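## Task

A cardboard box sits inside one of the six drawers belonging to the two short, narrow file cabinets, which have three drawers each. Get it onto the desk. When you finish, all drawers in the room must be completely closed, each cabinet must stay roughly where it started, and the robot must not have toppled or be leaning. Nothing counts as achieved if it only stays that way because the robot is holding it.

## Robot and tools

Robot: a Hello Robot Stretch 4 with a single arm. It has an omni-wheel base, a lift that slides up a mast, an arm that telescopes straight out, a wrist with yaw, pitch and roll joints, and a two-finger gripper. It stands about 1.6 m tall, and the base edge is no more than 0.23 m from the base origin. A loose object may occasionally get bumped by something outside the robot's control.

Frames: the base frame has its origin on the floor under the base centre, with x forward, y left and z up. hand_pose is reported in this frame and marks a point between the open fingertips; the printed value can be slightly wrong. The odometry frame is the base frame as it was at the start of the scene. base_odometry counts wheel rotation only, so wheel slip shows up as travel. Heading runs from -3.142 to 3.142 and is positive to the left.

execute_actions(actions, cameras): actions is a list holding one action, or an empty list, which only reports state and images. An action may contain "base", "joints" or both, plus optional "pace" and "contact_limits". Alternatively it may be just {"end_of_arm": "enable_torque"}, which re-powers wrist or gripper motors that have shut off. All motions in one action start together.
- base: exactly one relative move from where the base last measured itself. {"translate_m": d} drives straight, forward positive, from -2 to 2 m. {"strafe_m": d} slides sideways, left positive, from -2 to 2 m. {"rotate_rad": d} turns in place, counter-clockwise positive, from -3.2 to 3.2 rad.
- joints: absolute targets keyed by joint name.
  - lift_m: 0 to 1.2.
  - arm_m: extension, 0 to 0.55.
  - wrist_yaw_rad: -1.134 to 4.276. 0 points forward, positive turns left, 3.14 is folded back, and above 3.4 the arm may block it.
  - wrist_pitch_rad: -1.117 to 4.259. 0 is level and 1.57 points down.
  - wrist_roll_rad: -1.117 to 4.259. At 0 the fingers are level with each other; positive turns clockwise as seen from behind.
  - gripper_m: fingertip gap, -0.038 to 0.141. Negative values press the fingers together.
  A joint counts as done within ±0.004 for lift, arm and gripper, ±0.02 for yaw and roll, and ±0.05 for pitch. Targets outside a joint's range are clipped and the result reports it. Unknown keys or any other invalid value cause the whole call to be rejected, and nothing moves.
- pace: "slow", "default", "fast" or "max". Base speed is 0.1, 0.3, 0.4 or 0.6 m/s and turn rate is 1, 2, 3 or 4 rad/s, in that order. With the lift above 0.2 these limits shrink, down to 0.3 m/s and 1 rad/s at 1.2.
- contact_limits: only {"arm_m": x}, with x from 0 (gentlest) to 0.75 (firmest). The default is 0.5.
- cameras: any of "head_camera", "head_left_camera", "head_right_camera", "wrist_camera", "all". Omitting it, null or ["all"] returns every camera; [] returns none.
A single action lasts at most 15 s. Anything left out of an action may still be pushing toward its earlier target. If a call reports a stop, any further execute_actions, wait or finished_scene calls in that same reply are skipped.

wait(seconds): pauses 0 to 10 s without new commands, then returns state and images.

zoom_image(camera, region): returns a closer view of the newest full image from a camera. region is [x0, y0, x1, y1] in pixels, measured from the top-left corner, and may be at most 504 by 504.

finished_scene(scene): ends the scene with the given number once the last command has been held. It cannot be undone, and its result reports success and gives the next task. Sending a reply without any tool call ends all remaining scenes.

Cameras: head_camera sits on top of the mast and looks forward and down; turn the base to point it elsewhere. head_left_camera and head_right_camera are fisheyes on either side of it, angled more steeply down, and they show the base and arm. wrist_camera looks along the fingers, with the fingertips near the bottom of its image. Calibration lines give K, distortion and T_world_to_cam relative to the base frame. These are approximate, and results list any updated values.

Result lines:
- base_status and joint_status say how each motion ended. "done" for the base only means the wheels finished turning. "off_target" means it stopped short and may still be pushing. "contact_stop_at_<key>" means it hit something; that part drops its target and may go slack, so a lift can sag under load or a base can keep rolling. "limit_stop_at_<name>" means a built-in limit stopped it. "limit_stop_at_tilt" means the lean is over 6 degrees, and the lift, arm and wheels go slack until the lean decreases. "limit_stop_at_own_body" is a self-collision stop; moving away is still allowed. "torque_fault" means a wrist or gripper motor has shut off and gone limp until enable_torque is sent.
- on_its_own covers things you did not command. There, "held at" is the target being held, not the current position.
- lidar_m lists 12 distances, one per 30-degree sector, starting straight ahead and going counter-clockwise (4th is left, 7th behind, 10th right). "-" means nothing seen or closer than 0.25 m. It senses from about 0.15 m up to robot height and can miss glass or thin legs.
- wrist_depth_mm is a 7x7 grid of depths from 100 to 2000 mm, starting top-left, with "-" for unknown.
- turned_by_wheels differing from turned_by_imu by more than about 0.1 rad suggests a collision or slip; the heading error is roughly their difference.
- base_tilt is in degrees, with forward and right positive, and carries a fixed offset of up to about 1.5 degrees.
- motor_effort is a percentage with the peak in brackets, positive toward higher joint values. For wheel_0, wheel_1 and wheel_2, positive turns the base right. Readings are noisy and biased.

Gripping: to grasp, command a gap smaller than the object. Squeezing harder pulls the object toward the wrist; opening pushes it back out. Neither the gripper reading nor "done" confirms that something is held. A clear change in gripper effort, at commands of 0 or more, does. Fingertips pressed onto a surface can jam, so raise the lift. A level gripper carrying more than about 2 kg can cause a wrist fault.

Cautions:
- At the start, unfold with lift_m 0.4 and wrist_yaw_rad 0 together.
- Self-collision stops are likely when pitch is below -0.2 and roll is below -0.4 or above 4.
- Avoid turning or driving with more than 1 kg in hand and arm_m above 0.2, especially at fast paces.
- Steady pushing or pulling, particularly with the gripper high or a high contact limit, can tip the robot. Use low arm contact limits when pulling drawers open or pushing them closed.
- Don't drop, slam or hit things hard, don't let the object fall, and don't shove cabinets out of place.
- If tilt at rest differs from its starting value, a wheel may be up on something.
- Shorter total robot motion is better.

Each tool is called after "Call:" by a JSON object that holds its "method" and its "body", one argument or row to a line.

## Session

Call:
{"method": "execute_actions", "body": {
  "actions": [
    {"joints":{"lift_m":0.4,"wrist_yaw_rad":0}}
  ],
  "cameras": ["head_camera","head_left_camera","head_right_camera"]
}}

Scene clock: 2.37 s.
base_odometry: x=+0.000 y=+0.000 heading=+0.000 (m, m, rad; odometry frame)
turned_by_wheels: +0.000 (rad since the last result)
turned_by_imu: +0.001 (rad since the last result)
base_tilt: forward=-0.3 right=-0.1 (deg)
lidar_m: 1.16 1.28 1.79 1.76 1.94 2.09 1.51 2.32 2.18 2.44 2.04 1.66
base_status: not commanded
joint_positions: lift_m=+0.400 arm_m=-0.003 wrist_yaw_rad=+0.000 wrist_pitch_rad=-0.014 wrist_roll_rad=-0.009 gripper_m=+0.057
joint_status: all done
motor_effort: lift_m=+23(23) arm_m=-1(1) wrist_yaw_rad=-1(4) wrist_pitch_rad=-9(8) wrist_roll_rad=-1(1) gripper_m=-5(1) wheel_0=+0(1) wheel_1=-1(0) wheel_2=+0(0) (%)
hand_pose: x=+0.4568 y=-0.0873 z=+0.5821 quat_wxyz=(+1.000, -0.005, -0.007, +0.000) (m; base frame)
wrist_depth_mm: 1708 1708 1537 1499 1430 1366 1308 / 1756 1118 1025 991 1430 1366 1281 / 1708 1078 1042 976 1397 1366 1281 / 1708 1098 1025 976 1430 1366 1281 / 1708 1078 1025 976 1397 1366 1308 / 1708 1078 213 960 211 1336 1281 / 1499 1078 991 159 1336 1308 1255
pictures: head_camera, head_left_camera, head_right_camera
Images, in order (width x height): head_camera 420x560, head_left_camera 420x672, head_right_camera 420x672.

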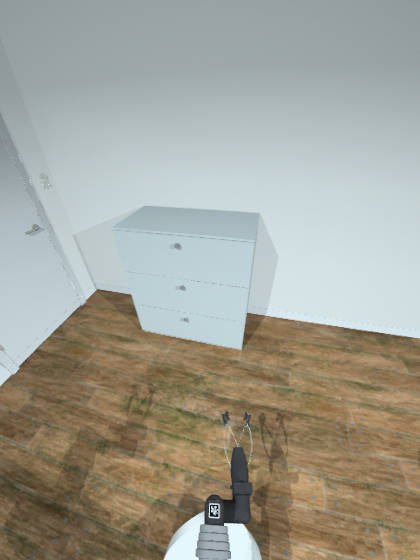

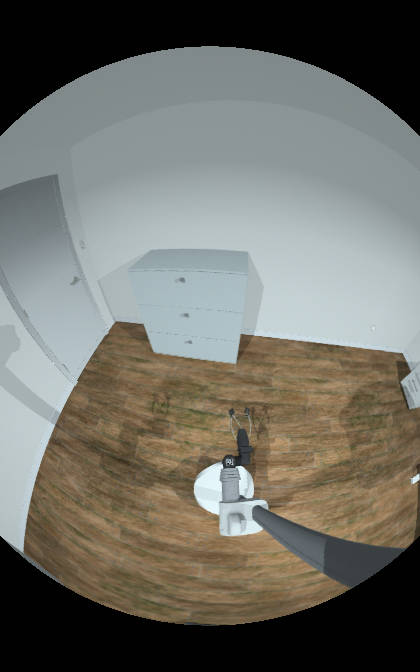

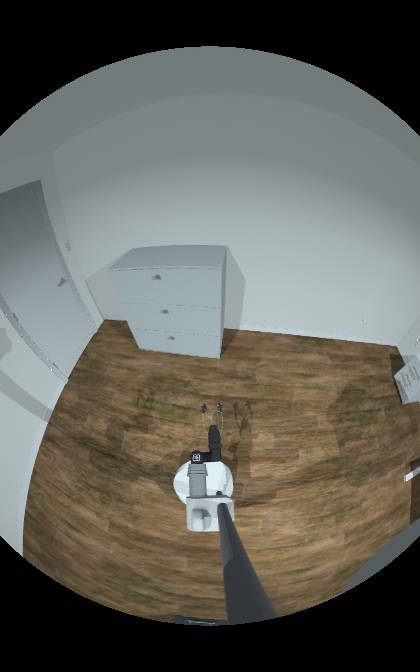

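Call:
{"method": "execute_actions", "body": {
  "actions": [
    {"base":{"rotate_rad":2.83},"joints":{"lift_m":0.25,"wrist_roll_rad":1.57,"gripper_m":0.1}}
  ]
}}

Scene clock: 6.27 s.
base_odometry: x=+0.000 y=+0.000 heading=+2.830 (m, m, rad; odometry frame)
turned_by_wheels: +2.830 (rad since the last result)
turned_by_imu: +2.899 (rad since the last result)
base_tilt: forward=-0.3 right=-0.1 (deg)
lidar_m: 1.47 1.52 2.32 2.16 2.46 1.77 1.16 1.19 1.90 1.76 1.79 2.21
base_status: done
joint_positions: lift_m=+0.250 arm_m=-0.003 wrist_yaw_rad=+0.000 wrist_pitch_rad=-0.014 wrist_roll_rad=+1.570 gripper_m=+0.100
joint_status: all done
motor_effort: lift_m=+19(21) arm_m=-1(1) wrist_yaw_rad=+1(0) wrist_pitch_rad=-8(8) wrist_roll_rad=+0(0) gripper_m=+1(3) wheel_0=+0(7) wheel_1=+0(4) wheel_2=+1(12) (%)
hand_pose: x=+0.4568 y=-0.0874 z=+0.4324 quat_wxyz=(+0.707, +0.707, -0.005, +0.005) (m; base frame)
wrist_depth_mm: - 1983 1983 - 1618 831 603 / 1983 1983 1983 - 1661 854 603 / 1921 1983 1921 1863 1756 878 615 / 1921 1921 1921 1921 1808 891 621 / 1921 1863 1863 1921 1618 904 627 / 1808 1808 216 1308 221 831 627 / 1808 1808 1808 155 1281 778 640
pictures: head_camera, head_left_camera, head_right_camera, wrist_camera
camera_calibration (this result's frames):
wrist_camera: T_world_to_cam=[[0.0189912, 0.0205579, -0.999608, 0.432396], [0.0359492, 0.999128, 0.0212311, 0.127552], [0.999173, -0.0363383, 0.0182356, -0.24501], [0, 0, 0, 1]] pos_world=[0.23201, -0.145233, 0.433986]
Images, in order (width x height): head_camera 420x560, head_left_camera 420x672, head_right_camera 420x672, wrist_camera 616x392.

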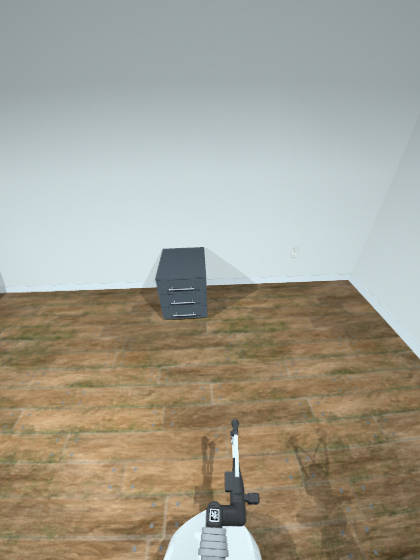

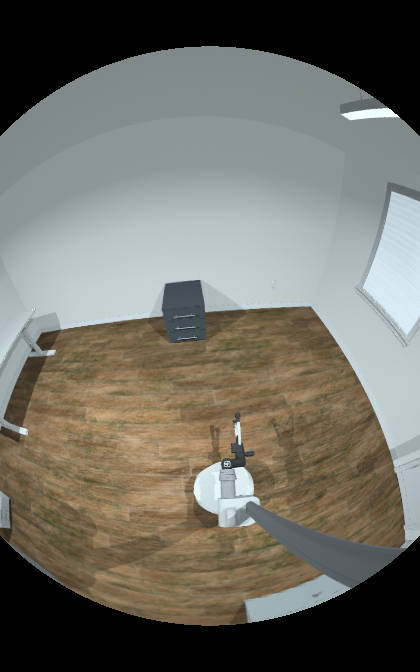

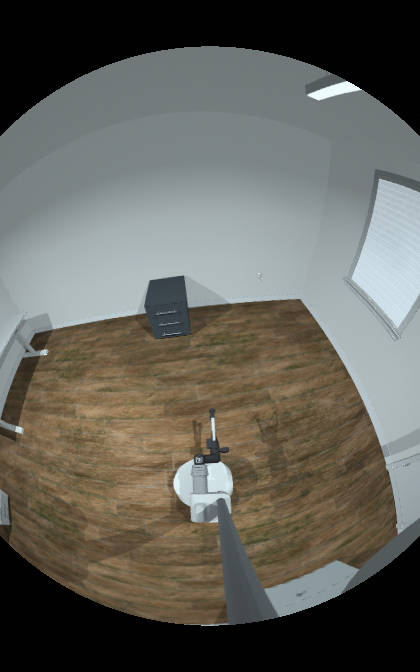

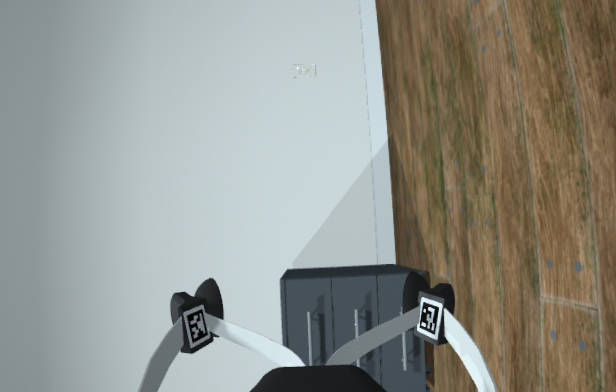

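Call:
{"method": "execute_actions", "body": {
  "actions": [
    {"base":{"rotate_rad":0.1}}
  ],
  "cameras": []
}}

Call:
{"method": "execute_actions", "body": {
  "actions": [
    {"base":{"strafe_m":0.2}}
  ],
  "cameras": []
}}

Call:
{"method": "execute_actions", "body": {
  "actions": [
    {"base":{"translate_m":0.72}}
  ],
  "cameras": ["wrist_camera"]
}}

Scene clock: 10.07 s.
base_odometry: x=+0.000 y=+0.000 heading=+2.930 (m, m, rad; odometry frame)
turned_by_wheels: +0.100 (rad since the last result)
turned_by_imu: +0.104 (rad since the last result)
base_tilt: forward=-0.3 right=-0.1 (deg)
lidar_m: 1.48 2.15 2.25 2.15 2.35 1.73 1.16 1.22 1.85 1.77 1.86 2.14
base_status: done
joint_positions: lift_m=+0.250 arm_m=-0.003 wrist_yaw_rad=+0.000 wrist_pitch_rad=-0.014 wrist_roll_rad=+1.570 gripper_m=+0.100
joint_status: not commanded
motor_effort: lift_m=+19(19) arm_m=-1(1) wrist_yaw_rad=+1(0) wrist_pitch_rad=-8(8) wrist_roll_rad=+0(0) gripper_m=+2(0) wheel_0=-1(7) wheel_1=-1(8) wheel_2=+0(6) (%)
hand_pose: x=+0.4568 y=-0.0874 z=+0.4324 quat_wxyz=(+0.707, +0.707, -0.005, +0.005) (m; base frame)
wrist_depth_mm: 1863 1863 1863 1921 1618 842 615 / 1921 1921 1921 1863 1708 854 609 / 1863 1921 1863 1921 1756 878 615 / 1863 1921 1863 1921 1808 891 621 / 1921 1863 1863 1281 1336 904 627 / 1863 1921 216 1336 220 842 627 / 1863 1863 1863 155 1464 778 640
pictures: none
No camera images: the call's "cameras" was empty. Leave "cameras" out to get every camera's image.

Scene clock: 12.00 s.
base_odometry: x=-0.042 y=-0.196 heading=+2.930 (m, m, rad; odometry frame)
turned_by_wheels: +0.000 (rad since the last result)
turned_by_imu: +0.000 (rad since the last result)
base_tilt: forward=-0.3 right=-0.1 (deg)
lidar_m: 1.45 2.16 2.02 1.96 2.25 1.71 1.19 1.22 2.07 1.97 2.06 2.15
base_status: done
joint_positions: lift_m=+0.250 arm_m=-0.003 wrist_yaw_rad=+0.000 wrist_pitch_rad=-0.014 wrist_roll_rad=+1.570 gripper_m=+0.100
joint_status: not commanded
motor_effort: lift_m=+19(19) arm_m=+0(0) wrist_yaw_rad=+1(0) wrist_pitch_rad=-8(9) wrist_roll_rad=+0(0) gripper_m=-2(0) wheel_0=+1(8) wheel_1=+0(4) wheel_2=+0(2) (%)
hand_pose: x=+0.4568 y=-0.0874 z=+0.4324 quat_wxyz=(+0.707, +0.707, -0.005, +0.005) (m; base frame)
wrist_depth_mm: 1921 1921 1921 1921 1661 842 603 / 1863 1808 1921 1921 1661 854 603 / 1921 1921 1863 1808 1756 878 615 / 1921 1921 1863 1308 1308 904 621 / 1863 1863 1863 1308 1336 904 621 / 1921 1863 216 1863 221 842 627 / 1863 1863 1863 155 1661 778 640
pictures: none
No camera images: the call's "cameras" was empty. Leave "cameras" out to get every camera's image.

Scene clock: 15.87 s.
base_odometry: x=-0.746 y=-0.044 heading=+2.930 (m, m, rad; odometry frame)
turned_by_wheels: +0.000 (rad since the last result)
turned_by_imu: +0.000 (rad since the last result)
base_tilt: forward=-0.3 right=-0.1 (deg)
lidar_m: 0.74 1.40 1.93 1.95 2.56 2.48 1.91 2.01 2.08 1.97 1.92 0.82
base_status: done
joint_positions: lift_m=+0.250 arm_m=-0.003 wrist_yaw_rad=+0.000 wrist_pitch_rad=-0.014 wrist_roll_rad=+1.570 gripper_m=+0.100
joint_status: not commanded
motor_effort: lift_m=+19(19) arm_m=-1(1) wrist_yaw_rad=+1(1) wrist_pitch_rad=-9(7) wrist_roll_rad=+1(0) gripper_m=-2(1) wheel_0=+1(6) wheel_1=-1(4) wheel_2=+0(6) (%)
hand_pose: x=+0.4568 y=-0.0874 z=+0.4324 quat_wxyz=(+0.707, +0.707, -0.005, +0.005) (m; base frame)
wrist_depth_mm: 1160 1138 1138 1138 1160 842 609 / 1138 1160 1138 1160 1138 866 603 / 1138 1138 1138 574 580 580 603 / 1118 1138 1138 574 574 574 585 / 1138 1160 1138 574 574 574 574 / 1138 1138 216 574 220 569 574 / 1118 1138 1138 155 569 569 574
pictures: wrist_camera
camera_calibration (this result's frames):
wrist_camera: T_world_to_cam=[[0.0189919, 0.0205574, -0.999608, 0.432396], [0.0359848, 0.999127, 0.0212312, 0.127546], [0.999172, -0.0363739, 0.0182356, -0.24501], [0, 0, 0, 1]] pos_world=[0.232005, -0.145236, 0.433986]
Images, in order (width x height): wrist_camera 616x392.

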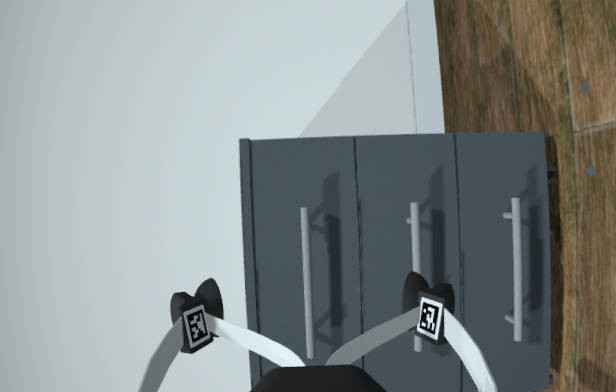

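Depth 574 at arm -0.003 → 250 at arm 0.32.

Call:
{"method": "execute_actions", "body": {
  "actions": [
    {"joints":{"arm_m":0.32}}
  ],
  "cameras": ["wrist_camera"]
}}

Call:
{"method": "execute_actions", "body": {
  "actions": [
    {"joints":{"gripper_m":-0.02}}
  ],
  "cameras": []
}}

Call:
{"method": "execute_actions", "body": {
  "actions": [
    {"joints":{"arm_m":0.0},"pace":"slow"}
  ],
  "cameras": ["head_camera"]
}}

Call:
{"method": "zoom_image", "body": {
  "camera": "head_camera",
  "region": [130,300,330,480]
}}

Scene clock: 30.47 s.
base_odometry: x=-0.746 y=-0.044 heading=+2.930 (m, m, rad; odometry frame)
turned_by_wheels: +0.000 (rad since the last result)
turned_by_imu: +0.002 (rad since the last result)
base_tilt: forward=-0.3 right=-0.1 (deg)
lidar_m: 0.75 1.42 1.92 1.91 2.57 2.48 1.92 2.00 2.08 1.95 1.89 0.83
base_status: not commanded
joint_positions: lift_m=+0.250 arm_m=+0.319 wrist_yaw_rad=+0.000 wrist_pitch_rad=-0.014 wrist_roll_rad=+1.570 gripper_m=+0.100
joint_status: all done
motor_effort: lift_m=+19(19) arm_m=+5(8) wrist_yaw_rad=+1(1) wrist_pitch_rad=-7(9) wrist_roll_rad=+0(0) gripper_m=+1(0) wheel_0=+1(1) wheel_1=-1(1) wheel_2=+0(0) (%)
hand_pose: x=+0.7786 y=-0.0874 z=+0.4325 quat_wxyz=(+0.707, +0.707, -0.005, +0.005) (m; base frame)
wrist_depth_mm: 820 820 820 820 820 809 603 / 809 820 251 251 252 253 253 / 820 820 250 250 251 251 252 / 809 809 248 249 250 250 251 / 820 809 247 248 249 250 245 / 820 809 216 247 221 249 249 / 798 809 247 155 247 247 -
pictures: wrist_camera
camera_calibration (this result's frames):
wrist_camera: T_world_to_cam=[[0.0191381, 0.0206841, -0.999603, 0.426221], [0.0360271, 0.999122, 0.021364, 0.115887], [0.999168, -0.0364216, 0.0183762, -0.56664], [0, 0, 0, 1]] pos_world=[0.553836, -0.145239, 0.433988]
Images, in order (width x height): wrist_camera 616x392.

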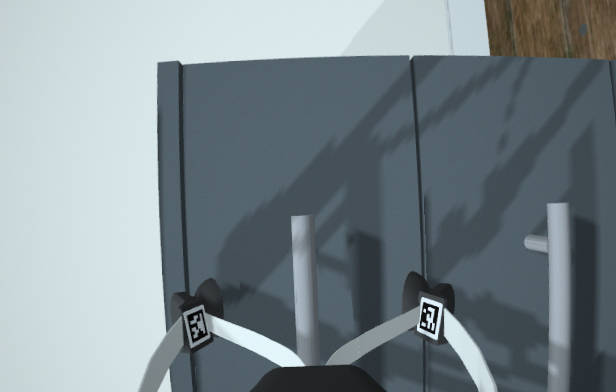

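Scene clock: 32.40 s.
base_odometry: x=-0.746 y=-0.044 heading=+2.930 (m, m, rad; odometry frame)
turned_by_wheels: +0.000 (rad since the last result)
turned_by_imu: +0.001 (rad since the last result)
base_tilt: forward=-0.3 right=-0.1 (deg)
lidar_m: 0.75 1.40 1.92 1.94 2.55 2.49 1.93 2.00 2.07 1.96 1.92 0.81
base_status: not commanded
joint_positions: lift_m=+0.250 arm_m=+0.319 wrist_yaw_rad=+0.001 wrist_pitch_rad=-0.017 wrist_roll_rad=+1.570 gripper_m=-0.019
joint_status: all done
motor_effort: lift_m=+19(19) arm_m=+3(4) wrist_yaw_rad=-1(1) wrist_pitch_rad=-1(8) wrist_roll_rad=+0(0) gripper_m=-19(17) wheel_0=+1(1) wheel_1=-1(1) wheel_2=+0(0) (%)
hand_pose: x=+0.7789 y=-0.0872 z=+0.4331 quat_wxyz=(+0.707, +0.707, -0.006, +0.006) (m; base frame)
wrist_depth_mm: 809 820 820 820 820 809 609 / 809 809 244 244 245 251 251 / 820 820 244 243 244 250 250 / 820 820 243 243 243 250 250 / 820 820 241 242 242 249 248 / 809 809 241 207 242 248 249 / 809 809 180 202 241 247 -
pictures: none
No camera images: the call's "cameras" was empty. Leave "cameras" out to get every camera's image.

Scene clock: 36.90 s.
base_odometry: x=-0.746 y=-0.044 heading=+2.930 (m, m, rad; odometry frame)
turned_by_wheels: +0.000 (rad since the last result)
turned_by_imu: +0.002 (rad since the last result)
base_tilt: forward=-0.3 right=-0.1 (deg)
lidar_m: 0.44 0.47 1.92 1.94 2.58 2.48 1.91 1.99 2.07 1.95 1.91 0.49
base_status: not commanded
joint_positions: lift_m=+0.250 arm_m=+0.001 wrist_yaw_rad=-0.002 wrist_pitch_rad=-0.016 wrist_roll_rad=+1.570 gripper_m=-0.019
joint_status: all done
motor_effort: lift_m=+19(19) arm_m=-5(7) wrist_yaw_rad=+8(7) wrist_pitch_rad=-4(5) wrist_roll_rad=+0(0) gripper_m=-17(17) wheel_0=+1(2) wheel_1=-1(1) wheel_2=+0(0) (%)
hand_pose: x=+0.4600 y=-0.0881 z=+0.4328 quat_wxyz=(+0.707, +0.707, -0.006, +0.005) (m; base frame)
wrist_depth_mm: 1160 1138 1160 1138 1138 842 609 / 1138 1160 245 245 246 866 609 / 1138 1138 243 243 245 574 585 / 1160 1138 242 243 243 574 574 / 1138 1138 242 242 242 564 574 / 1138 1138 240 204 241 569 569 / 1138 1138 179 203 239 564 564
pictures: head_camera
Images, in order (width x height): head_camera 420x560.

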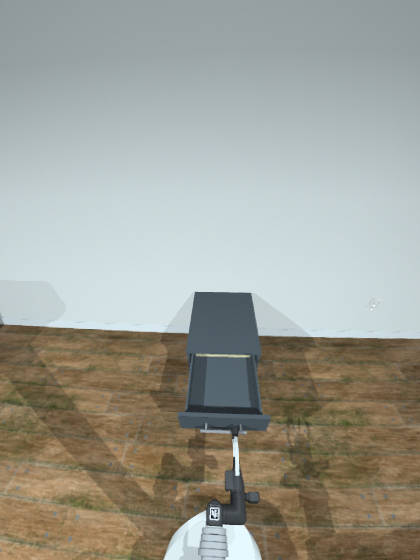

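Region (130, 300, 330, 480) of head_camera's 420x560 image, scaled by 2.520, with more detail than that image has; it fills the top 454 rows of this view, and the rest is white.

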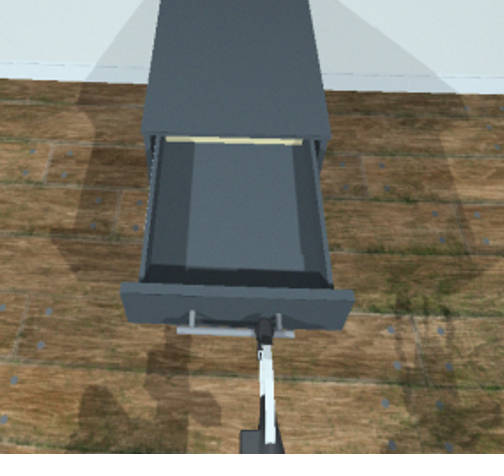

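Call:
{"method": "execute_actions", "body": {
  "actions": [
    {"joints":{"arm_m":0.33},"pace":"slow"}
  ],
  "cameras": []
}}

Call:
{"method": "execute_actions", "body": {
  "actions": [
    {"joints":{"gripper_m":0.1}}
  ],
  "cameras": []
}}

Call:
{"method": "execute_actions", "body": {
  "actions": [
    {"joints":{"arm_m":0.25}}
  ],
  "cameras": []
}}

Call:
{"method": "execute_actions", "body": {
  "actions": [
    {"joints":{"lift_m":0.097}}
  ],
  "cameras": []
}}

Call:
{"method": "execute_actions", "body": {
  "actions": [
    {"joints":{"arm_m":0.32}}
  ],
  "cameras": []
}}

Call:
{"method": "execute_actions", "body": {
  "actions": [
    {"joints":{"gripper_m":-0.02}}
  ],
  "cameras": []
}}

Call:
{"method": "execute_actions", "body": {
  "actions": [
    {"joints":{"arm_m":0.0},"pace":"slow"}
  ],
  "cameras": ["head_camera"]
}}

Call:
{"method": "zoom_image", "body": {
  "camera": "head_camera",
  "region": [130,300,330,480]
}}

Scene clock: 46.90 s.
base_odometry: x=-0.746 y=-0.044 heading=+2.930 (m, m, rad; odometry frame)
turned_by_wheels: +0.000 (rad since the last result)
turned_by_imu: +0.003 (rad since the last result)
base_tilt: forward=-0.3 right=-0.1 (deg)
lidar_m: 0.75 1.39 1.93 1.94 2.57 2.49 1.93 1.99 2.07 1.95 1.91 0.81
base_status: not commanded
joint_positions: lift_m=+0.250 arm_m=+0.329 wrist_yaw_rad=+0.000 wrist_pitch_rad=-0.017 wrist_roll_rad=+1.570 gripper_m=-0.020
joint_status: all done
motor_effort: lift_m=+19(19) arm_m=+6(9) wrist_yaw_rad=+2(9) wrist_pitch_rad=-2(4) wrist_roll_rad=-1(0) gripper_m=-12(17) wheel_0=+1(1) wheel_1=-1(1) wheel_2=-1(2) (%)
hand_pose: x=+0.7883 y=-0.0875 z=+0.4331 quat_wxyz=(+0.707, +0.707, -0.006, +0.006) (m; base frame)
wrist_depth_mm: 798 809 809 820 820 778 603 / 809 809 241 241 242 242 243 / 809 798 239 240 241 241 241 / 809 809 239 239 240 240 241 / 798 809 238 239 239 239 239 / 798 809 236 204 238 239 240 / 798 798 180 200 237 238 -
pictures: none
No camera images: the call's "cameras" was empty. Leave "cameras" out to get every camera's image.

Scene clock: 48.83 s.
base_odometry: x=-0.746 y=-0.044 heading=+2.930 (m, m, rad; odometry frame)
turned_by_wheels: +0.000 (rad since the last result)
turned_by_imu: +0.001 (rad since the last result)
base_tilt: forward=-0.3 right=-0.1 (deg)
lidar_m: 0.75 1.41 1.93 1.95 2.55 2.47 1.91 2.00 2.09 1.96 1.92 0.84
base_status: not commanded
joint_positions: lift_m=+0.250 arm_m=+0.329 wrist_yaw_rad=-0.002 wrist_pitch_rad=-0.016 wrist_roll_rad=+1.570 gripper_m=+0.100
joint_status: all done
motor_effort: lift_m=+19(19) arm_m=+5(6) wrist_yaw_rad=+7(7) wrist_pitch_rad=-3(3) wrist_roll_rad=+0(0) gripper_m=+0(14) wheel_0=+2(1) wheel_1=-1(1) wheel_2=-2(2) (%)
hand_pose: x=+0.7883 y=-0.0879 z=+0.4329 quat_wxyz=(+0.707, +0.707, -0.006, +0.005) (m; base frame)
wrist_depth_mm: 809 798 809 809 820 798 603 / 798 809 241 242 242 243 243 / 798 798 240 241 242 242 242 / 798 809 240 240 241 241 241 / 809 809 238 239 240 240 240 / 798 809 237 206 238 240 239 / 798 809 211 162 238 238 -
pictures: none
No camera images: the call's "cameras" was empty. Leave "cameras" out to get every camera's image.

Scene clock: 50.00 s.
base_odometry: x=-0.746 y=-0.044 heading=+2.930 (m, m, rad; odometry frame)
turned_by_wheels: +0.000 (rad since the last result)
turned_by_imu: +0.001 (rad since the last result)
base_tilt: forward=-0.3 right=-0.1 (deg)
lidar_m: 0.74 1.41 1.95 1.94 2.59 2.49 1.92 2.01 2.08 1.95 1.90 0.83
base_status: not commanded
joint_positions: lift_m=+0.250 arm_m=+0.251 wrist_yaw_rad=+0.000 wrist_pitch_rad=-0.014 wrist_roll_rad=+1.570 gripper_m=+0.100
joint_status: all done
motor_effort: lift_m=+19(19) arm_m=-5(1) wrist_yaw_rad=+1(6) wrist_pitch_rad=-7(11) wrist_roll_rad=+0(0) gripper_m=+0(2) wheel_0=+1(1) wheel_1=-1(1) wheel_2=-1(2) (%)
hand_pose: x=+0.7101 y=-0.0874 z=+0.4324 quat_wxyz=(+0.707, +0.707, -0.005, +0.005) (m; base frame)
wrist_depth_mm: 891 904 891 891 878 831 603 / 878 878 891 891 891 732 564 / 878 878 319 319 320 320 322 / 891 891 317 319 319 320 320 / 878 891 317 315 317 319 319 / 878 878 216 317 220 319 319 / 878 866 314 155 314 315 319
pictures: none
No camera images: the call's "cameras" was empty. Leave "cameras" out to get every camera's image.

Scene clock: 51.70 s.
base_odometry: x=-0.746 y=-0.044 heading=+2.930 (m, m, rad; odometry frame)
turned_by_wheels: +0.000 (rad since the last result)
turned_by_imu: +0.001 (rad since the last result)
base_tilt: forward=-0.3 right=-0.1 (deg)
lidar_m: 0.74 1.40 1.93 1.93 2.56 2.47 1.90 2.01 2.07 1.95 1.92 0.82
base_status: not commanded
joint_positions: lift_m=+0.097 arm_m=+0.251 wrist_yaw_rad=+0.000 wrist_pitch_rad=-0.014 wrist_roll_rad=+1.570 gripper_m=+0.100
joint_status: all done
motor_effort: lift_m=+18(18) arm_m=-5(4) wrist_yaw_rad=+1(1) wrist_pitch_rad=-8(7) wrist_roll_rad=+0(0) gripper_m=-2(1) wheel_0=+1(1) wheel_1=-1(1) wheel_2=-1(1) (%)
hand_pose: x=+0.7101 y=-0.0874 z=+0.2795 quat_wxyz=(+0.707, +0.707, -0.005, +0.005) (m; base frame)
wrist_depth_mm: 878 891 891 878 878 530 387 / 878 866 891 891 831 473 373 / 317 317 319 319 322 322 320 / 317 319 317 319 319 320 322 / 315 319 317 317 319 319 320 / 314 315 216 317 221 317 317 / 314 282 314 155 317 315 317
pictures: none
No camera images: the call's "cameras" was empty. Leave "cameras" out to get every camera's image.

Scene clock: 52.83 s.
base_odometry: x=-0.746 y=-0.044 heading=+2.930 (m, m, rad; odometry frame)
turned_by_wheels: +0.000 (rad since the last result)
turned_by_imu: +0.000 (rad since the last result)
base_tilt: forward=-0.3 right=-0.1 (deg)
lidar_m: 0.74 1.41 1.93 1.93 2.57 2.48 1.92 2.00 2.07 1.95 1.90 0.84
base_status: not commanded
joint_positions: lift_m=+0.097 arm_m=+0.319 wrist_yaw_rad=+0.000 wrist_pitch_rad=-0.014 wrist_roll_rad=+1.570 gripper_m=+0.100
joint_status: all done
motor_effort: lift_m=+18(18) arm_m=+5(8) wrist_yaw_rad=+1(1) wrist_pitch_rad=-8(7) wrist_roll_rad=+0(0) gripper_m=+0(1) wheel_0=+1(1) wheel_1=-1(1) wheel_2=-1(1) (%)
hand_pose: x=+0.7786 y=-0.0874 z=+0.2795 quat_wxyz=(+0.707, +0.707, -0.005, +0.005) (m; base frame)
wrist_depth_mm: 809 820 820 820 809 530 384 / 249 250 250 251 253 253 253 / 249 249 249 250 252 252 252 / 248 247 250 250 250 251 251 / 246 247 249 248 250 250 245 / 246 246 216 247 221 249 249 / 245 245 246 155 248 248 -
pictures: none
No camera images: the call's "cameras" was empty. Leave "cameras" out to get every camera's image.

Scene clock: 54.77 s.
base_odometry: x=-0.746 y=-0.044 heading=+2.930 (m, m, rad; odometry frame)
turned_by_wheels: +0.000 (rad since the last result)
turned_by_imu: +0.001 (rad since the last result)
base_tilt: forward=-0.3 right=-0.1 (deg)
lidar_m: 0.73 1.39 1.92 1.94 2.58 2.48 1.92 2.00 2.08 1.96 1.93 0.83
base_status: not commanded
joint_positions: lift_m=+0.097 arm_m=+0.319 wrist_yaw_rad=+0.001 wrist_pitch_rad=-0.015 wrist_roll_rad=+1.570 gripper_m=-0.019
joint_status: all done
motor_effort: lift_m=+18(18) arm_m=+3(4) wrist_yaw_rad=-1(2) wrist_pitch_rad=-6(8) wrist_roll_rad=+0(0) gripper_m=-19(21) wheel_0=+1(1) wheel_1=-1(1) wheel_2=-1(1) (%)
hand_pose: x=+0.7789 y=-0.0871 z=+0.2797 quat_wxyz=(+0.707, +0.707, -0.005, +0.006) (m; base frame)
wrist_depth_mm: 820 809 820 820 809 535 389 / 249 249 245 246 247 251 252 / 248 249 244 245 245 251 251 / 248 248 243 243 245 250 250 / 246 248 242 243 244 249 250 / 245 246 241 205 243 248 249 / 230 245 179 204 242 248 -
pictures: none
No camera images: the call's "cameras" was empty. Leave "cameras" out to get every camera's image.

Scene clock: 59.27 s.
base_odometry: x=-0.746 y=-0.044 heading=+2.930 (m, m, rad; odometry frame)
turned_by_wheels: +0.000 (rad since the last result)
turned_by_imu: +0.002 (rad since the last result)
base_tilt: forward=-0.3 right=-0.1 (deg)
lidar_m: 0.42 0.49 1.93 1.93 2.57 2.49 1.89 1.99 2.08 1.95 1.90 0.50
base_status: not commanded
joint_positions: lift_m=+0.097 arm_m=+0.001 wrist_yaw_rad=-0.002 wrist_pitch_rad=-0.014 wrist_roll_rad=+1.570 gripper_m=-0.019
joint_status: all done
motor_effort: lift_m=+18(18) arm_m=-4(3) wrist_yaw_rad=+8(8) wrist_pitch_rad=-10(10) wrist_roll_rad=+0(0) gripper_m=-17(19) wheel_0=+1(1) wheel_1=-1(1) wheel_2=-1(1) (%)
hand_pose: x=+0.4600 y=-0.0881 z=+0.2794 quat_wxyz=(+0.707, +0.707, -0.006, +0.004) (m; base frame)
wrist_depth_mm: 1160 1138 1138 1138 1042 535 389 / 1138 1160 245 245 247 549 397 / 1138 1138 244 245 246 559 404 / 1138 1138 243 243 244 574 399 / 1138 1138 242 243 244 569 410 / 1138 1118 241 204 196 569 413 / 1138 1138 179 203 241 466 410
pictures: head_camera
Images, in order (width x height): head_camera 420x560.

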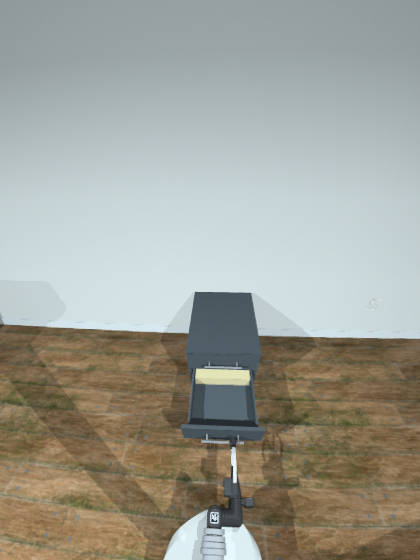

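Region (130, 300, 330, 480) of head_camera's 420x560 image, scaled by 2.520, with more detail than that image has; it fills the top 454 rows of this view, and the rest is white.

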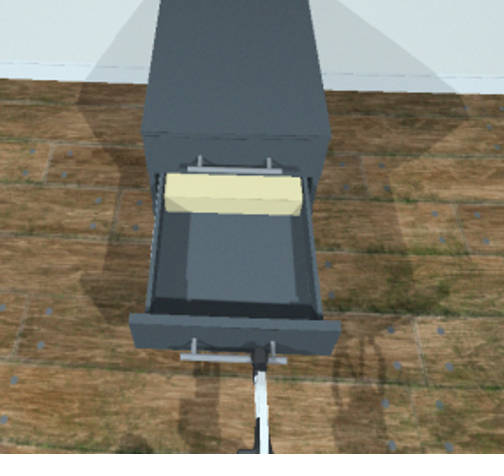

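Bottom (grasp arm = level grasp +0.005 as before).

Call:
{"method": "execute_actions", "body": {
  "actions": [
    {"joints":{"arm_m":0.33},"pace":"slow"}
  ],
  "cameras": []
}}

Call:
{"method": "execute_actions", "body": {
  "actions": [
    {"joints":{"gripper_m":0.1}}
  ],
  "cameras": []
}}

Call:
{"method": "execute_actions", "body": {
  "actions": [
    {"joints":{"arm_m":0.25}}
  ],
  "cameras": []
}}

Call:
{"method": "execute_actions", "body": {
  "actions": [
    {"joints":{"lift_m":0.032,"wrist_pitch_rad":0.3,"gripper_m":0.07}}
  ],
  "cameras": []
}}

Call:
{"method": "execute_actions", "body": {
  "actions": [
    {"joints":{"arm_m":0.325}}
  ],
  "cameras": []
}}

Call:
{"method": "execute_actions", "body": {
  "actions": [
    {"joints":{"gripper_m":-0.02}}
  ],
  "cameras": []
}}

Call:
{"method": "execute_actions", "body": {
  "actions": [
    {"joints":{"arm_m":0.07},"pace":"slow"}
  ],
  "cameras": ["head_camera"]
}}

Call:
{"method": "zoom_image", "body": {
  "camera": "head_camera",
  "region": [130,300,330,480]
}}

Scene clock: 67.57 s.
base_odometry: x=-0.746 y=-0.044 heading=+2.930 (m, m, rad; odometry frame)
turned_by_wheels: +0.000 (rad since the last result)
turned_by_imu: +0.003 (rad since the last result)
base_tilt: forward=-0.3 right=-0.1 (deg)
lidar_m: 0.75 1.39 1.92 1.93 2.58 2.48 1.92 1.99 2.08 1.94 1.90 0.83
base_status: not commanded
joint_positions: lift_m=+0.097 arm_m=+0.329 wrist_yaw_rad=+0.000 wrist_pitch_rad=-0.015 wrist_roll_rad=+1.570 gripper_m=-0.020
joint_status: all done
motor_effort: lift_m=+18(18) arm_m=+6(7) wrist_yaw_rad=+3(10) wrist_pitch_rad=-6(9) wrist_roll_rad=+0(0) gripper_m=-17(17) wheel_0=+1(0) wheel_1=-1(1) wheel_2=-1(2) (%)
hand_pose: x=+0.7883 y=-0.0876 z=+0.2798 quat_wxyz=(+0.707, +0.707, -0.005, +0.005) (m; base frame)
wrist_depth_mm: 809 809 809 820 798 530 387 / 240 241 241 241 242 242 243 / 238 239 240 240 242 241 242 / 237 238 239 239 240 240 241 / 226 237 238 238 239 240 241 / 236 237 237 203 238 239 239 / 220 236 179 200 237 237 -
pictures: none
No camera images: the call's "cameras" was empty. Leave "cameras" out to get every camera's image.

Scene clock: 69.50 s.
base_odometry: x=-0.746 y=-0.044 heading=+2.930 (m, m, rad; odometry frame)
turned_by_wheels: +0.000 (rad since the last result)
turned_by_imu: +0.001 (rad since the last result)
base_tilt: forward=-0.3 right=-0.1 (deg)
lidar_m: 0.75 1.41 1.90 1.95 2.57 2.45 1.92 2.00 2.06 1.96 1.90 0.83
base_status: not commanded
joint_positions: lift_m=+0.097 arm_m=+0.329 wrist_yaw_rad=-0.002 wrist_pitch_rad=-0.015 wrist_roll_rad=+1.570 gripper_m=+0.100
joint_status: all done
motor_effort: lift_m=+18(18) arm_m=+5(6) wrist_yaw_rad=+6(6) wrist_pitch_rad=-5(6) wrist_roll_rad=+0(0) gripper_m=+1(15) wheel_0=+1(1) wheel_1=-1(1) wheel_2=-2(2) (%)
hand_pose: x=+0.7883 y=-0.0879 z=+0.2798 quat_wxyz=(+0.707, +0.707, -0.006, +0.005) (m; base frame)
wrist_depth_mm: 798 809 809 809 798 530 384 / 240 240 241 241 243 244 243 / 239 240 241 241 240 242 243 / 237 239 239 240 241 241 241 / 228 237 239 239 240 240 241 / 236 237 237 204 238 239 240 / 220 236 183 161 237 239 -
pictures: none
No camera images: the call's "cameras" was empty. Leave "cameras" out to get every camera's image.

Scene clock: 70.67 s.
base_odometry: x=-0.746 y=-0.044 heading=+2.930 (m, m, rad; odometry frame)
turned_by_wheels: +0.000 (rad since the last result)
turned_by_imu: +0.001 (rad since the last result)
base_tilt: forward=-0.3 right=-0.1 (deg)
lidar_m: 0.75 1.39 1.95 1.95 2.56 2.48 1.92 2.01 2.07 1.95 1.91 0.82
base_status: not commanded
joint_positions: lift_m=+0.097 arm_m=+0.251 wrist_yaw_rad=+0.000 wrist_pitch_rad=-0.014 wrist_roll_rad=+1.570 gripper_m=+0.100
joint_status: all done
motor_effort: lift_m=+19(19) arm_m=-4(1) wrist_yaw_rad=+1(6) wrist_pitch_rad=-8(12) wrist_roll_rad=+0(0) gripper_m=+0(1) wheel_0=+1(1) wheel_1=-1(1) wheel_2=-1(2) (%)
hand_pose: x=+0.7101 y=-0.0874 z=+0.2795 quat_wxyz=(+0.707, +0.707, -0.005, +0.005) (m; base frame)
wrist_depth_mm: 891 891 904 904 878 535 387 / 878 878 891 891 842 469 373 / 317 319 319 320 320 320 322 / 315 317 319 317 319 320 322 / 315 317 317 319 317 319 319 / 314 315 216 317 220 317 319 / 312 282 315 155 317 315 317
pictures: none
No camera images: the call's "cameras" was empty. Leave "cameras" out to get every camera's image.

Scene clock: 71.87 s.
base_odometry: x=-0.746 y=-0.044 heading=+2.930 (m, m, rad; odometry frame)
turned_by_wheels: +0.000 (rad since the last result)
turned_by_imu: +0.000 (rad since the last result)
base_tilt: forward=-0.3 right=-0.1 (deg)
lidar_m: 0.75 1.40 1.91 1.94 2.57 2.46 1.92 1.99 2.08 1.96 1.90 0.81
base_status: not commanded
joint_positions: lift_m=+0.032 arm_m=+0.251 wrist_yaw_rad=+0.000 wrist_pitch_rad=+0.302 wrist_roll_rad=+1.570 gripper_m=+0.070
joint_status: all done
motor_effort: lift_m=+18(16) arm_m=-4(4) wrist_yaw_rad=+1(1) wrist_pitch_rad=-7(7) wrist_roll_rad=+0(0) gripper_m=-3(1) wheel_0=+1(1) wheel_1=-1(1) wheel_2=-1(1) (%)
hand_pose: x=+0.6971 y=-0.0874 z=+0.1247 quat_wxyz=(+0.699, +0.699, +0.106, -0.106) (m; base frame)
wrist_depth_mm: 768 820 878 569 338 237 - / 750 798 854 480 345 241 200 / 276 294 315 342 347 245 202 / 274 293 315 342 351 246 204 / 267 291 312 340 351 247 204 / 266 289 217 336 212 247 204 / 268 283 307 157 336 224 -
pictures: none
No camera images: the call's "cameras" was empty. Leave "cameras" out to get every camera's image.

Scene clock: 73.00 s.
base_odometry: x=-0.746 y=-0.044 heading=+2.930 (m, m, rad; odometry frame)
turned_by_wheels: +0.000 (rad since the last result)
turned_by_imu: +0.000 (rad since the last result)
base_tilt: forward=-0.3 right=-0.1 (deg)
lidar_m: 0.74 1.40 1.93 1.93 2.57 2.46 1.93 1.99 2.08 1.96 1.92 0.83
base_status: not commanded
joint_positions: lift_m=+0.032 arm_m=+0.324 wrist_yaw_rad=-0.001 wrist_pitch_rad=+0.302 wrist_roll_rad=+1.570 gripper_m=+0.070
joint_status: all done
motor_effort: lift_m=+18(18) arm_m=+6(8) wrist_yaw_rad=+3(3) wrist_pitch_rad=-7(7) wrist_roll_rad=+0(0) gripper_m=+0(2) wheel_0=+1(1) wheel_1=-1(1) wheel_2=-1(1) (%)
hand_pose: x=+0.7703 y=-0.0876 z=+0.1246 quat_wxyz=(+0.699, +0.699, +0.106, -0.107) (m; base frame)
wrist_depth_mm: 699 741 798 564 338 238 - / 213 228 245 266 304 241 200 / 213 227 245 264 296 244 202 / 212 225 243 262 298 246 204 / 210 224 241 255 300 248 204 / 210 223 215 253 212 247 203 / 208 219 236 156 277 224 -
pictures: none
No camera images: the call's "cameras" was empty. Leave "cameras" out to get every camera's image.

Scene clock: 74.63 s.
base_odometry: x=-0.746 y=-0.044 heading=+2.930 (m, m, rad; odometry frame)
turned_by_wheels: +0.000 (rad since the last result)
turned_by_imu: +0.001 (rad since the last result)
base_tilt: forward=-0.3 right=-0.1 (deg)
lidar_m: 0.73 1.40 1.95 1.94 2.56 2.47 1.91 2.01 2.09 1.94 1.91 0.84
base_status: not commanded
joint_positions: lift_m=+0.032 arm_m=+0.324 wrist_yaw_rad=+0.001 wrist_pitch_rad=+0.302 wrist_roll_rad=+1.570 gripper_m=-0.019
joint_status: all done
motor_effort: lift_m=+18(18) arm_m=+3(6) wrist_yaw_rad=-1(3) wrist_pitch_rad=-7(6) wrist_roll_rad=+0(0) gripper_m=-16(16) wheel_0=+1(1) wheel_1=-1(1) wheel_2=-1(1) (%)
hand_pose: x=+0.7708 y=-0.0873 z=+0.1246 quat_wxyz=(+0.699, +0.699, +0.107, -0.106) (m; base frame)
wrist_depth_mm: 699 741 788 564 338 236 - / 212 227 239 259 303 240 199 / 211 226 238 257 294 243 202 / 211 225 237 256 297 245 202 / 211 224 237 249 277 246 203 / 208 222 230 212 265 245 203 / 208 218 179 216 268 214 -
pictures: none
No camera images: the call's "cameras" was empty. Leave "cameras" out to get every camera's image.

Scene clock: 78.47 s.
base_odometry: x=-0.746 y=-0.044 heading=+2.930 (m, m, rad; odometry frame)
turned_by_wheels: +0.000 (rad since the last result)
turned_by_imu: +0.001 (rad since the last result)
base_tilt: forward=-0.3 right=-0.1 (deg)
lidar_m: 0.52 0.53 1.91 1.95 2.54 2.47 1.89 1.99 2.09 1.94 1.91 0.54
base_status: not commanded
joint_positions: lift_m=+0.032 arm_m=+0.071 wrist_yaw_rad=-0.002 wrist_pitch_rad=+0.303 wrist_roll_rad=+1.570 gripper_m=-0.019
joint_status: all done
motor_effort: lift_m=+18(18) arm_m=-5(9) wrist_yaw_rad=+6(6) wrist_pitch_rad=-11(11) wrist_roll_rad=+0(0) gripper_m=-16(19) wheel_0=+1(1) wheel_1=-1(1) wheel_2=-1(1) (%)
hand_pose: x=+0.5169 y=-0.0879 z=+0.1242 quat_wxyz=(+0.699, +0.699, +0.106, -0.107) (m; base frame)
wrist_depth_mm: 917 976 1042 564 338 239 - / 904 976 239 259 306 241 200 / 442 469 238 257 296 244 202 / 427 455 237 256 297 247 204 / 427 459 236 248 276 247 204 / 424 452 229 210 196 247 204 / 427 439 179 216 268 215 -
pictures: head_camera
Images, in order (width x height): head_camera 420x560.

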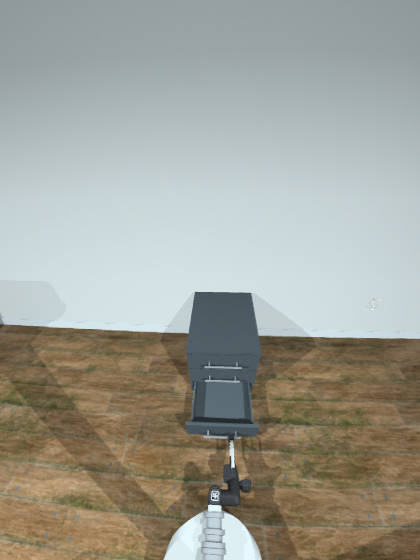

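Region (130, 300, 330, 480) of head_camera's 420x560 image, scaled by 2.520, with more detail than that image has; it fills the top 454 rows of this view, and the rest is white.

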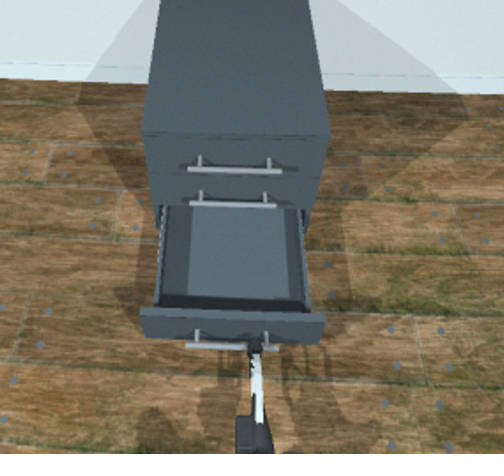

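Call:
{"method": "execute_actions", "body": {
  "actions": [
    {"joints":{"arm_m":0.334},"pace":"slow"}
  ],
  "cameras": []
}}

Call:
{"method": "execute_actions", "body": {
  "actions": [
    {"joints":{"gripper_m":0.08}}
  ],
  "cameras": []
}}

Call:
{"method": "execute_actions", "body": {
  "actions": [
    {"joints":{"arm_m":0.1}}
  ],
  "cameras": []
}}

Call:
{"method": "execute_actions", "body": {
  "actions": [
    {"base":{"rotate_rad":1.56},"joints":{"arm_m":0,"lift_m":0.255,"wrist_pitch_rad":0,"gripper_m":0.1}}
  ],
  "cameras": []
}}

Call:
{"method": "execute_actions", "body": {
  "actions": [
    {"base":{"translate_m":1.25},"pace":"fast"}
  ],
  "cameras": []
}}

Call:
{"method": "execute_actions", "body": {
  "actions": [
    {"base":{"strafe_m":1.65},"pace":"fast"}
  ],
  "cameras": ["head_camera","wrist_camera"]
}}

Scene clock: 85.27 s.
base_odometry: x=-0.746 y=-0.044 heading=+2.930 (m, m, rad; odometry frame)
turned_by_wheels: +0.000 (rad since the last result)
turned_by_imu: +0.003 (rad since the last result)
base_tilt: forward=-0.3 right=-0.1 (deg)
lidar_m: 0.75 1.39 1.93 1.94 2.57 2.47 1.90 1.99 2.08 1.96 1.89 0.82
base_status: not commanded
joint_positions: lift_m=+0.032 arm_m=+0.333 wrist_yaw_rad=-0.001 wrist_pitch_rad=+0.303 wrist_roll_rad=+1.570 gripper_m=-0.020
joint_status: all done
motor_effort: lift_m=+18(18) arm_m=+6(6) wrist_yaw_rad=+4(8) wrist_pitch_rad=-10(11) wrist_roll_rad=+0(0) gripper_m=-18(17) wheel_0=+1(0) wheel_1=-1(1) wheel_2=-2(2) (%)
hand_pose: x=+0.7790 y=-0.0877 z=+0.1243 quat_wxyz=(+0.699, +0.699, +0.106, -0.107) (m; base frame)
wrist_depth_mm: 691 741 788 559 338 236 - / 206 219 236 256 300 240 198 / 205 219 236 254 294 243 201 / 204 218 235 253 274 245 203 / 203 217 233 245 273 246 203 / 202 216 226 208 207 245 203 / 202 211 179 212 265 214 -
pictures: none
No camera images: the call's "cameras" was empty. Leave "cameras" out to get every camera's image.

Scene clock: 87.00 s.
base_odometry: x=-0.746 y=-0.044 heading=+2.930 (m, m, rad; odometry frame)
turned_by_wheels: +0.000 (rad since the last result)
turned_by_imu: +0.001 (rad since the last result)
base_tilt: forward=-0.3 right=+0.0 (deg)
lidar_m: 0.74 1.39 1.94 1.92 2.57 2.48 1.91 1.99 2.06 1.95 1.89 0.83
base_status: not commanded
joint_positions: lift_m=+0.032 arm_m=+0.333 wrist_yaw_rad=-0.001 wrist_pitch_rad=+0.307 wrist_roll_rad=+1.570 gripper_m=+0.080
joint_status: all done
motor_effort: lift_m=+18(18) arm_m=+5(7) wrist_yaw_rad=+4(4) wrist_pitch_rad=-20(20) wrist_roll_rad=+0(0) gripper_m=-3(11) wheel_0=+1(1) wheel_1=-1(1) wheel_2=-2(2) (%)
hand_pose: x=+0.7790 y=-0.0877 z=+0.1233 quat_wxyz=(+0.699, +0.699, +0.108, -0.108) (m; base frame)
wrist_depth_mm: 691 750 798 549 330 234 - / 205 219 237 256 298 237 196 / 204 219 236 255 290 240 199 / 204 218 235 253 291 242 200 / 202 216 234 247 291 243 200 / 202 215 225 246 221 242 200 / 201 213 224 162 270 221 -
pictures: none
No camera images: the call's "cameras" was empty. Leave "cameras" out to get every camera's image.

Scene clock: 88.80 s.
base_odometry: x=-0.746 y=-0.044 heading=+2.930 (m, m, rad; odometry frame)
turned_by_wheels: +0.000 (rad since the last result)
turned_by_imu: +0.001 (rad since the last result)
base_tilt: forward=-0.3 right=-0.1 (deg)
lidar_m: 0.75 1.39 1.95 1.95 2.55 2.47 1.91 1.98 2.08 1.96 1.92 0.82
base_status: not commanded
joint_positions: lift_m=+0.032 arm_m=+0.101 wrist_yaw_rad=+0.000 wrist_pitch_rad=+0.302 wrist_roll_rad=+1.570 gripper_m=+0.080
joint_status: all done
motor_effort: lift_m=+18(19) arm_m=-4(1) wrist_yaw_rad=+1(4) wrist_pitch_rad=-8(20) wrist_roll_rad=+0(0) gripper_m=-1(2) wheel_0=+1(1) wheel_1=-1(1) wheel_2=-2(2) (%)
hand_pose: x=+0.5471 y=-0.0874 z=+0.1244 quat_wxyz=(+0.699, +0.699, +0.107, -0.107) (m; base frame)
wrist_depth_mm: 904 960 1008 564 342 239 - / 891 960 1008 574 343 242 200 / 410 436 473 492 347 245 202 / 404 430 462 492 353 247 204 / 399 430 459 492 353 248 205 / 399 427 219 488 219 248 204 / 397 418 449 156 334 225 -
pictures: none
No camera images: the call's "cameras" was empty. Leave "cameras" out to get every camera's image.

Scene clock: 90.83 s.
base_odometry: x=-0.746 y=-0.044 heading=-1.793 (m, m, rad; odometry frame)
turned_by_wheels: +1.560 (rad since the last result)
turned_by_imu: +1.598 (rad since the last result)
base_tilt: forward=-0.3 right=-0.1 (deg)
lidar_m: 1.94 2.57 2.48 1.90 1.99 2.06 1.95 1.92 0.83 0.76 1.39 1.93
base_status: done
joint_positions: lift_m=+0.255 arm_m=+0.001 wrist_yaw_rad=+0.000 wrist_pitch_rad=+0.003 wrist_roll_rad=+1.570 gripper_m=+0.100
joint_status: all done
motor_effort: lift_m=+23(26) arm_m=-4(6) wrist_yaw_rad=+1(1) wrist_pitch_rad=-9(14) wrist_roll_rad=+0(0) gripper_m=+0(2) wheel_0=+1(6) wheel_1=+0(7) wheel_2=+0(9) (%)
hand_pose: x=+0.4602 y=-0.0874 z=+0.4322 quat_wxyz=(+0.707, +0.707, +0.001, -0.001) (m; base frame)
wrist_depth_mm: - - - - 1537 809 597 / - - - - 1618 831 603 / - - - - 1618 866 603 / - - - - 1661 878 609 / - - - - 1756 878 615 / - - 215 - 220 820 621 / - - - 155 1576 759 634
pictures: none
No camera images: the call's "cameras" was empty. Leave "cameras" out to get every camera's image.

Scene clock: 95.30 s.
base_odometry: x=-1.022 y=-1.264 heading=-1.793 (m, m, rad; odometry frame)
turned_by_wheels: +0.000 (rad since the last result)
turned_by_imu: -0.001 (rad since the last result)
base_tilt: forward=-0.3 right=-0.1 (deg)
lidar_m: 0.67 0.71 1.63 2.35 2.39 2.72 3.27 1.32 1.40 1.36 0.99 0.73
base_status: done
joint_positions: lift_m=+0.255 arm_m=+0.001 wrist_yaw_rad=+0.000 wrist_pitch_rad=+0.003 wrist_roll_rad=+1.570 gripper_m=+0.100
joint_status: not commanded
motor_effort: lift_m=+23(23) arm_m=-4(4) wrist_yaw_rad=+1(1) wrist_pitch_rad=-9(10) wrist_roll_rad=+0(0) gripper_m=-2(2) wheel_0=+1(8) wheel_1=-2(9) wheel_2=+0(12) (%)
hand_pose: x=+0.4602 y=-0.0874 z=+0.4322 quat_wxyz=(+0.707, +0.707, +0.001, -0.001) (m; base frame)
wrist_depth_mm: 1229 609 1281 1281 1281 820 597 / 1255 609 1281 1308 1281 842 597 / 1255 609 1255 1281 1308 866 603 / 1255 603 1308 1308 1308 878 615 / 1281 591 1281 1281 1281 878 615 / 1255 569 216 1308 221 809 621 / 1255 484 866 155 1281 759 627
pictures: none
No camera images: the call's "cameras" was empty. Leave "cameras" out to get every camera's image.

Scene clock: 100.63 s.
base_odometry: x=+0.588 y=-1.628 heading=-1.794 (m, m, rad; odometry frame)
turned_by_wheels: +0.000 (rad since the last result)
turned_by_imu: -0.005 (rad since the last result)
base_tilt: forward=-0.3 right=-0.1 (deg)
lidar_m: 0.89 1.02 0.73 0.69 0.73 1.01 1.46 3.40 2.68 3.04 1.32 0.96
base_status: done
joint_positions: lift_m=+0.255 arm_m=+0.001 wrist_yaw_rad=+0.000 wrist_pitch_rad=+0.003 wrist_roll_rad=+1.570 gripper_m=+0.100
joint_status: not commanded
motor_effort: lift_m=+23(23) arm_m=-4(4) wrist_yaw_rad=+1(1) wrist_pitch_rad=-10(9) wrist_roll_rad=+0(1) gripper_m=-2(1) wheel_0=+0(10) wheel_1=-1(7) wheel_2=-1(2) (%)
hand_pose: x=+0.4602 y=-0.0874 z=+0.4322 quat_wxyz=(+0.707, +0.707, +0.001, -0.001) (m; base frame)
wrist_depth_mm: 1308 1281 1308 1308 1308 820 603 / 1281 1281 1281 1281 1308 778 591 / 1255 1281 1308 715 715 715 609 / 1255 1281 1281 707 715 715 609 / 1255 1281 1281 715 707 723 615 / 1255 1281 216 707 221 723 615 / 1255 1255 1308 155 1281 759 627
pictures: head_camera, wrist_camera
camera_calibration (this result's frames):
wrist_camera: T_world_to_cam=[[0.00189187, 0.0206864, -0.999784, 0.440055], [0.0364661, 0.99912, 0.0207416, 0.127454], [0.999333, -0.0364975, 0.00113585, -0.241095], [0, 0, 0, 1]] pos_world=[0.235454, -0.145244, 0.43759]
Images, in order (width x height): head_camera 420x560, wrist_camera 616x392.

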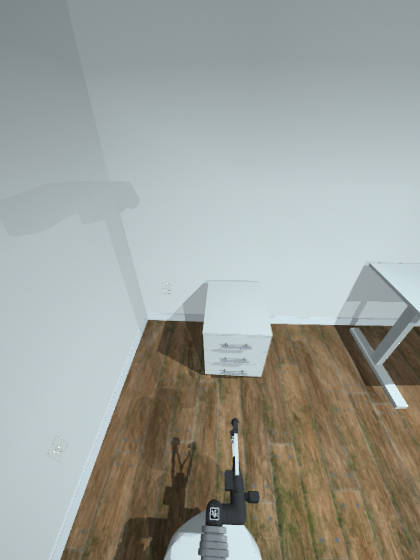

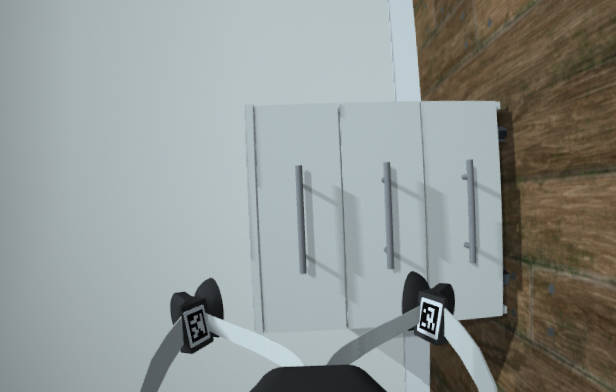

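Call:
{"method": "execute_actions", "body": {
  "actions": [
    {"base":{"translate_m":0.14},"joints":{"arm_m":0.25}}
  ],
  "cameras": ["wrist_camera"]
}}

Scene clock: 103.80 s.
base_odometry: x=+0.557 y=-1.764 heading=-1.793 (m, m, rad; odometry frame)
turned_by_wheels: +0.000 (rad since the last result)
turned_by_imu: +0.001 (rad since the last result)
base_tilt: forward=-0.3 right=-0.1 (deg)
lidar_m: 0.76 1.00 0.70 0.68 0.72 1.02 1.60 3.53 2.74 2.32 1.26 0.81
base_status: done
joint_positions: lift_m=+0.255 arm_m=+0.249 wrist_yaw_rad=+0.000 wrist_pitch_rad=+0.002 wrist_roll_rad=+1.570 gripper_m=+0.100
joint_status: all done
motor_effort: lift_m=+23(23) arm_m=+4(8) wrist_yaw_rad=+1(2) wrist_pitch_rad=-7(8) wrist_roll_rad=+0(1) gripper_m=-2(2) wheel_0=+1(5) wheel_1=+0(1) wheel_2=+2(9) (%)
hand_pose: x=+0.7086 y=-0.0874 z=+0.4324 quat_wxyz=(+0.707, +0.707, +0.001, -0.001) (m; base frame)
wrist_depth_mm: 878 891 312 315 317 319 320 / 878 891 314 315 317 319 320 / 878 878 312 314 317 319 320 / 878 891 312 314 317 317 320 / 878 891 314 314 315 317 320 / 866 878 216 314 220 317 319 / 878 891 312 155 315 319 320
pictures: wrist_camera
camera_calibration (this result's frames):
wrist_camera: T_world_to_cam=[[0.00239073, 0.0206904, -0.999783, 0.439376], [0.0363306, 0.999124, 0.0207636, 0.118442], [0.999337, -0.0363724, 0.00163694, -0.489591], [0, 0, 0, 1]] pos_world=[0.483913, -0.145236, 0.437623]
Images, in order (width x height): wrist_camera 616x392.

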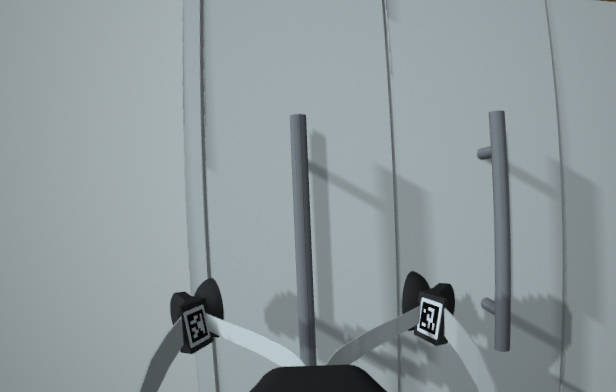

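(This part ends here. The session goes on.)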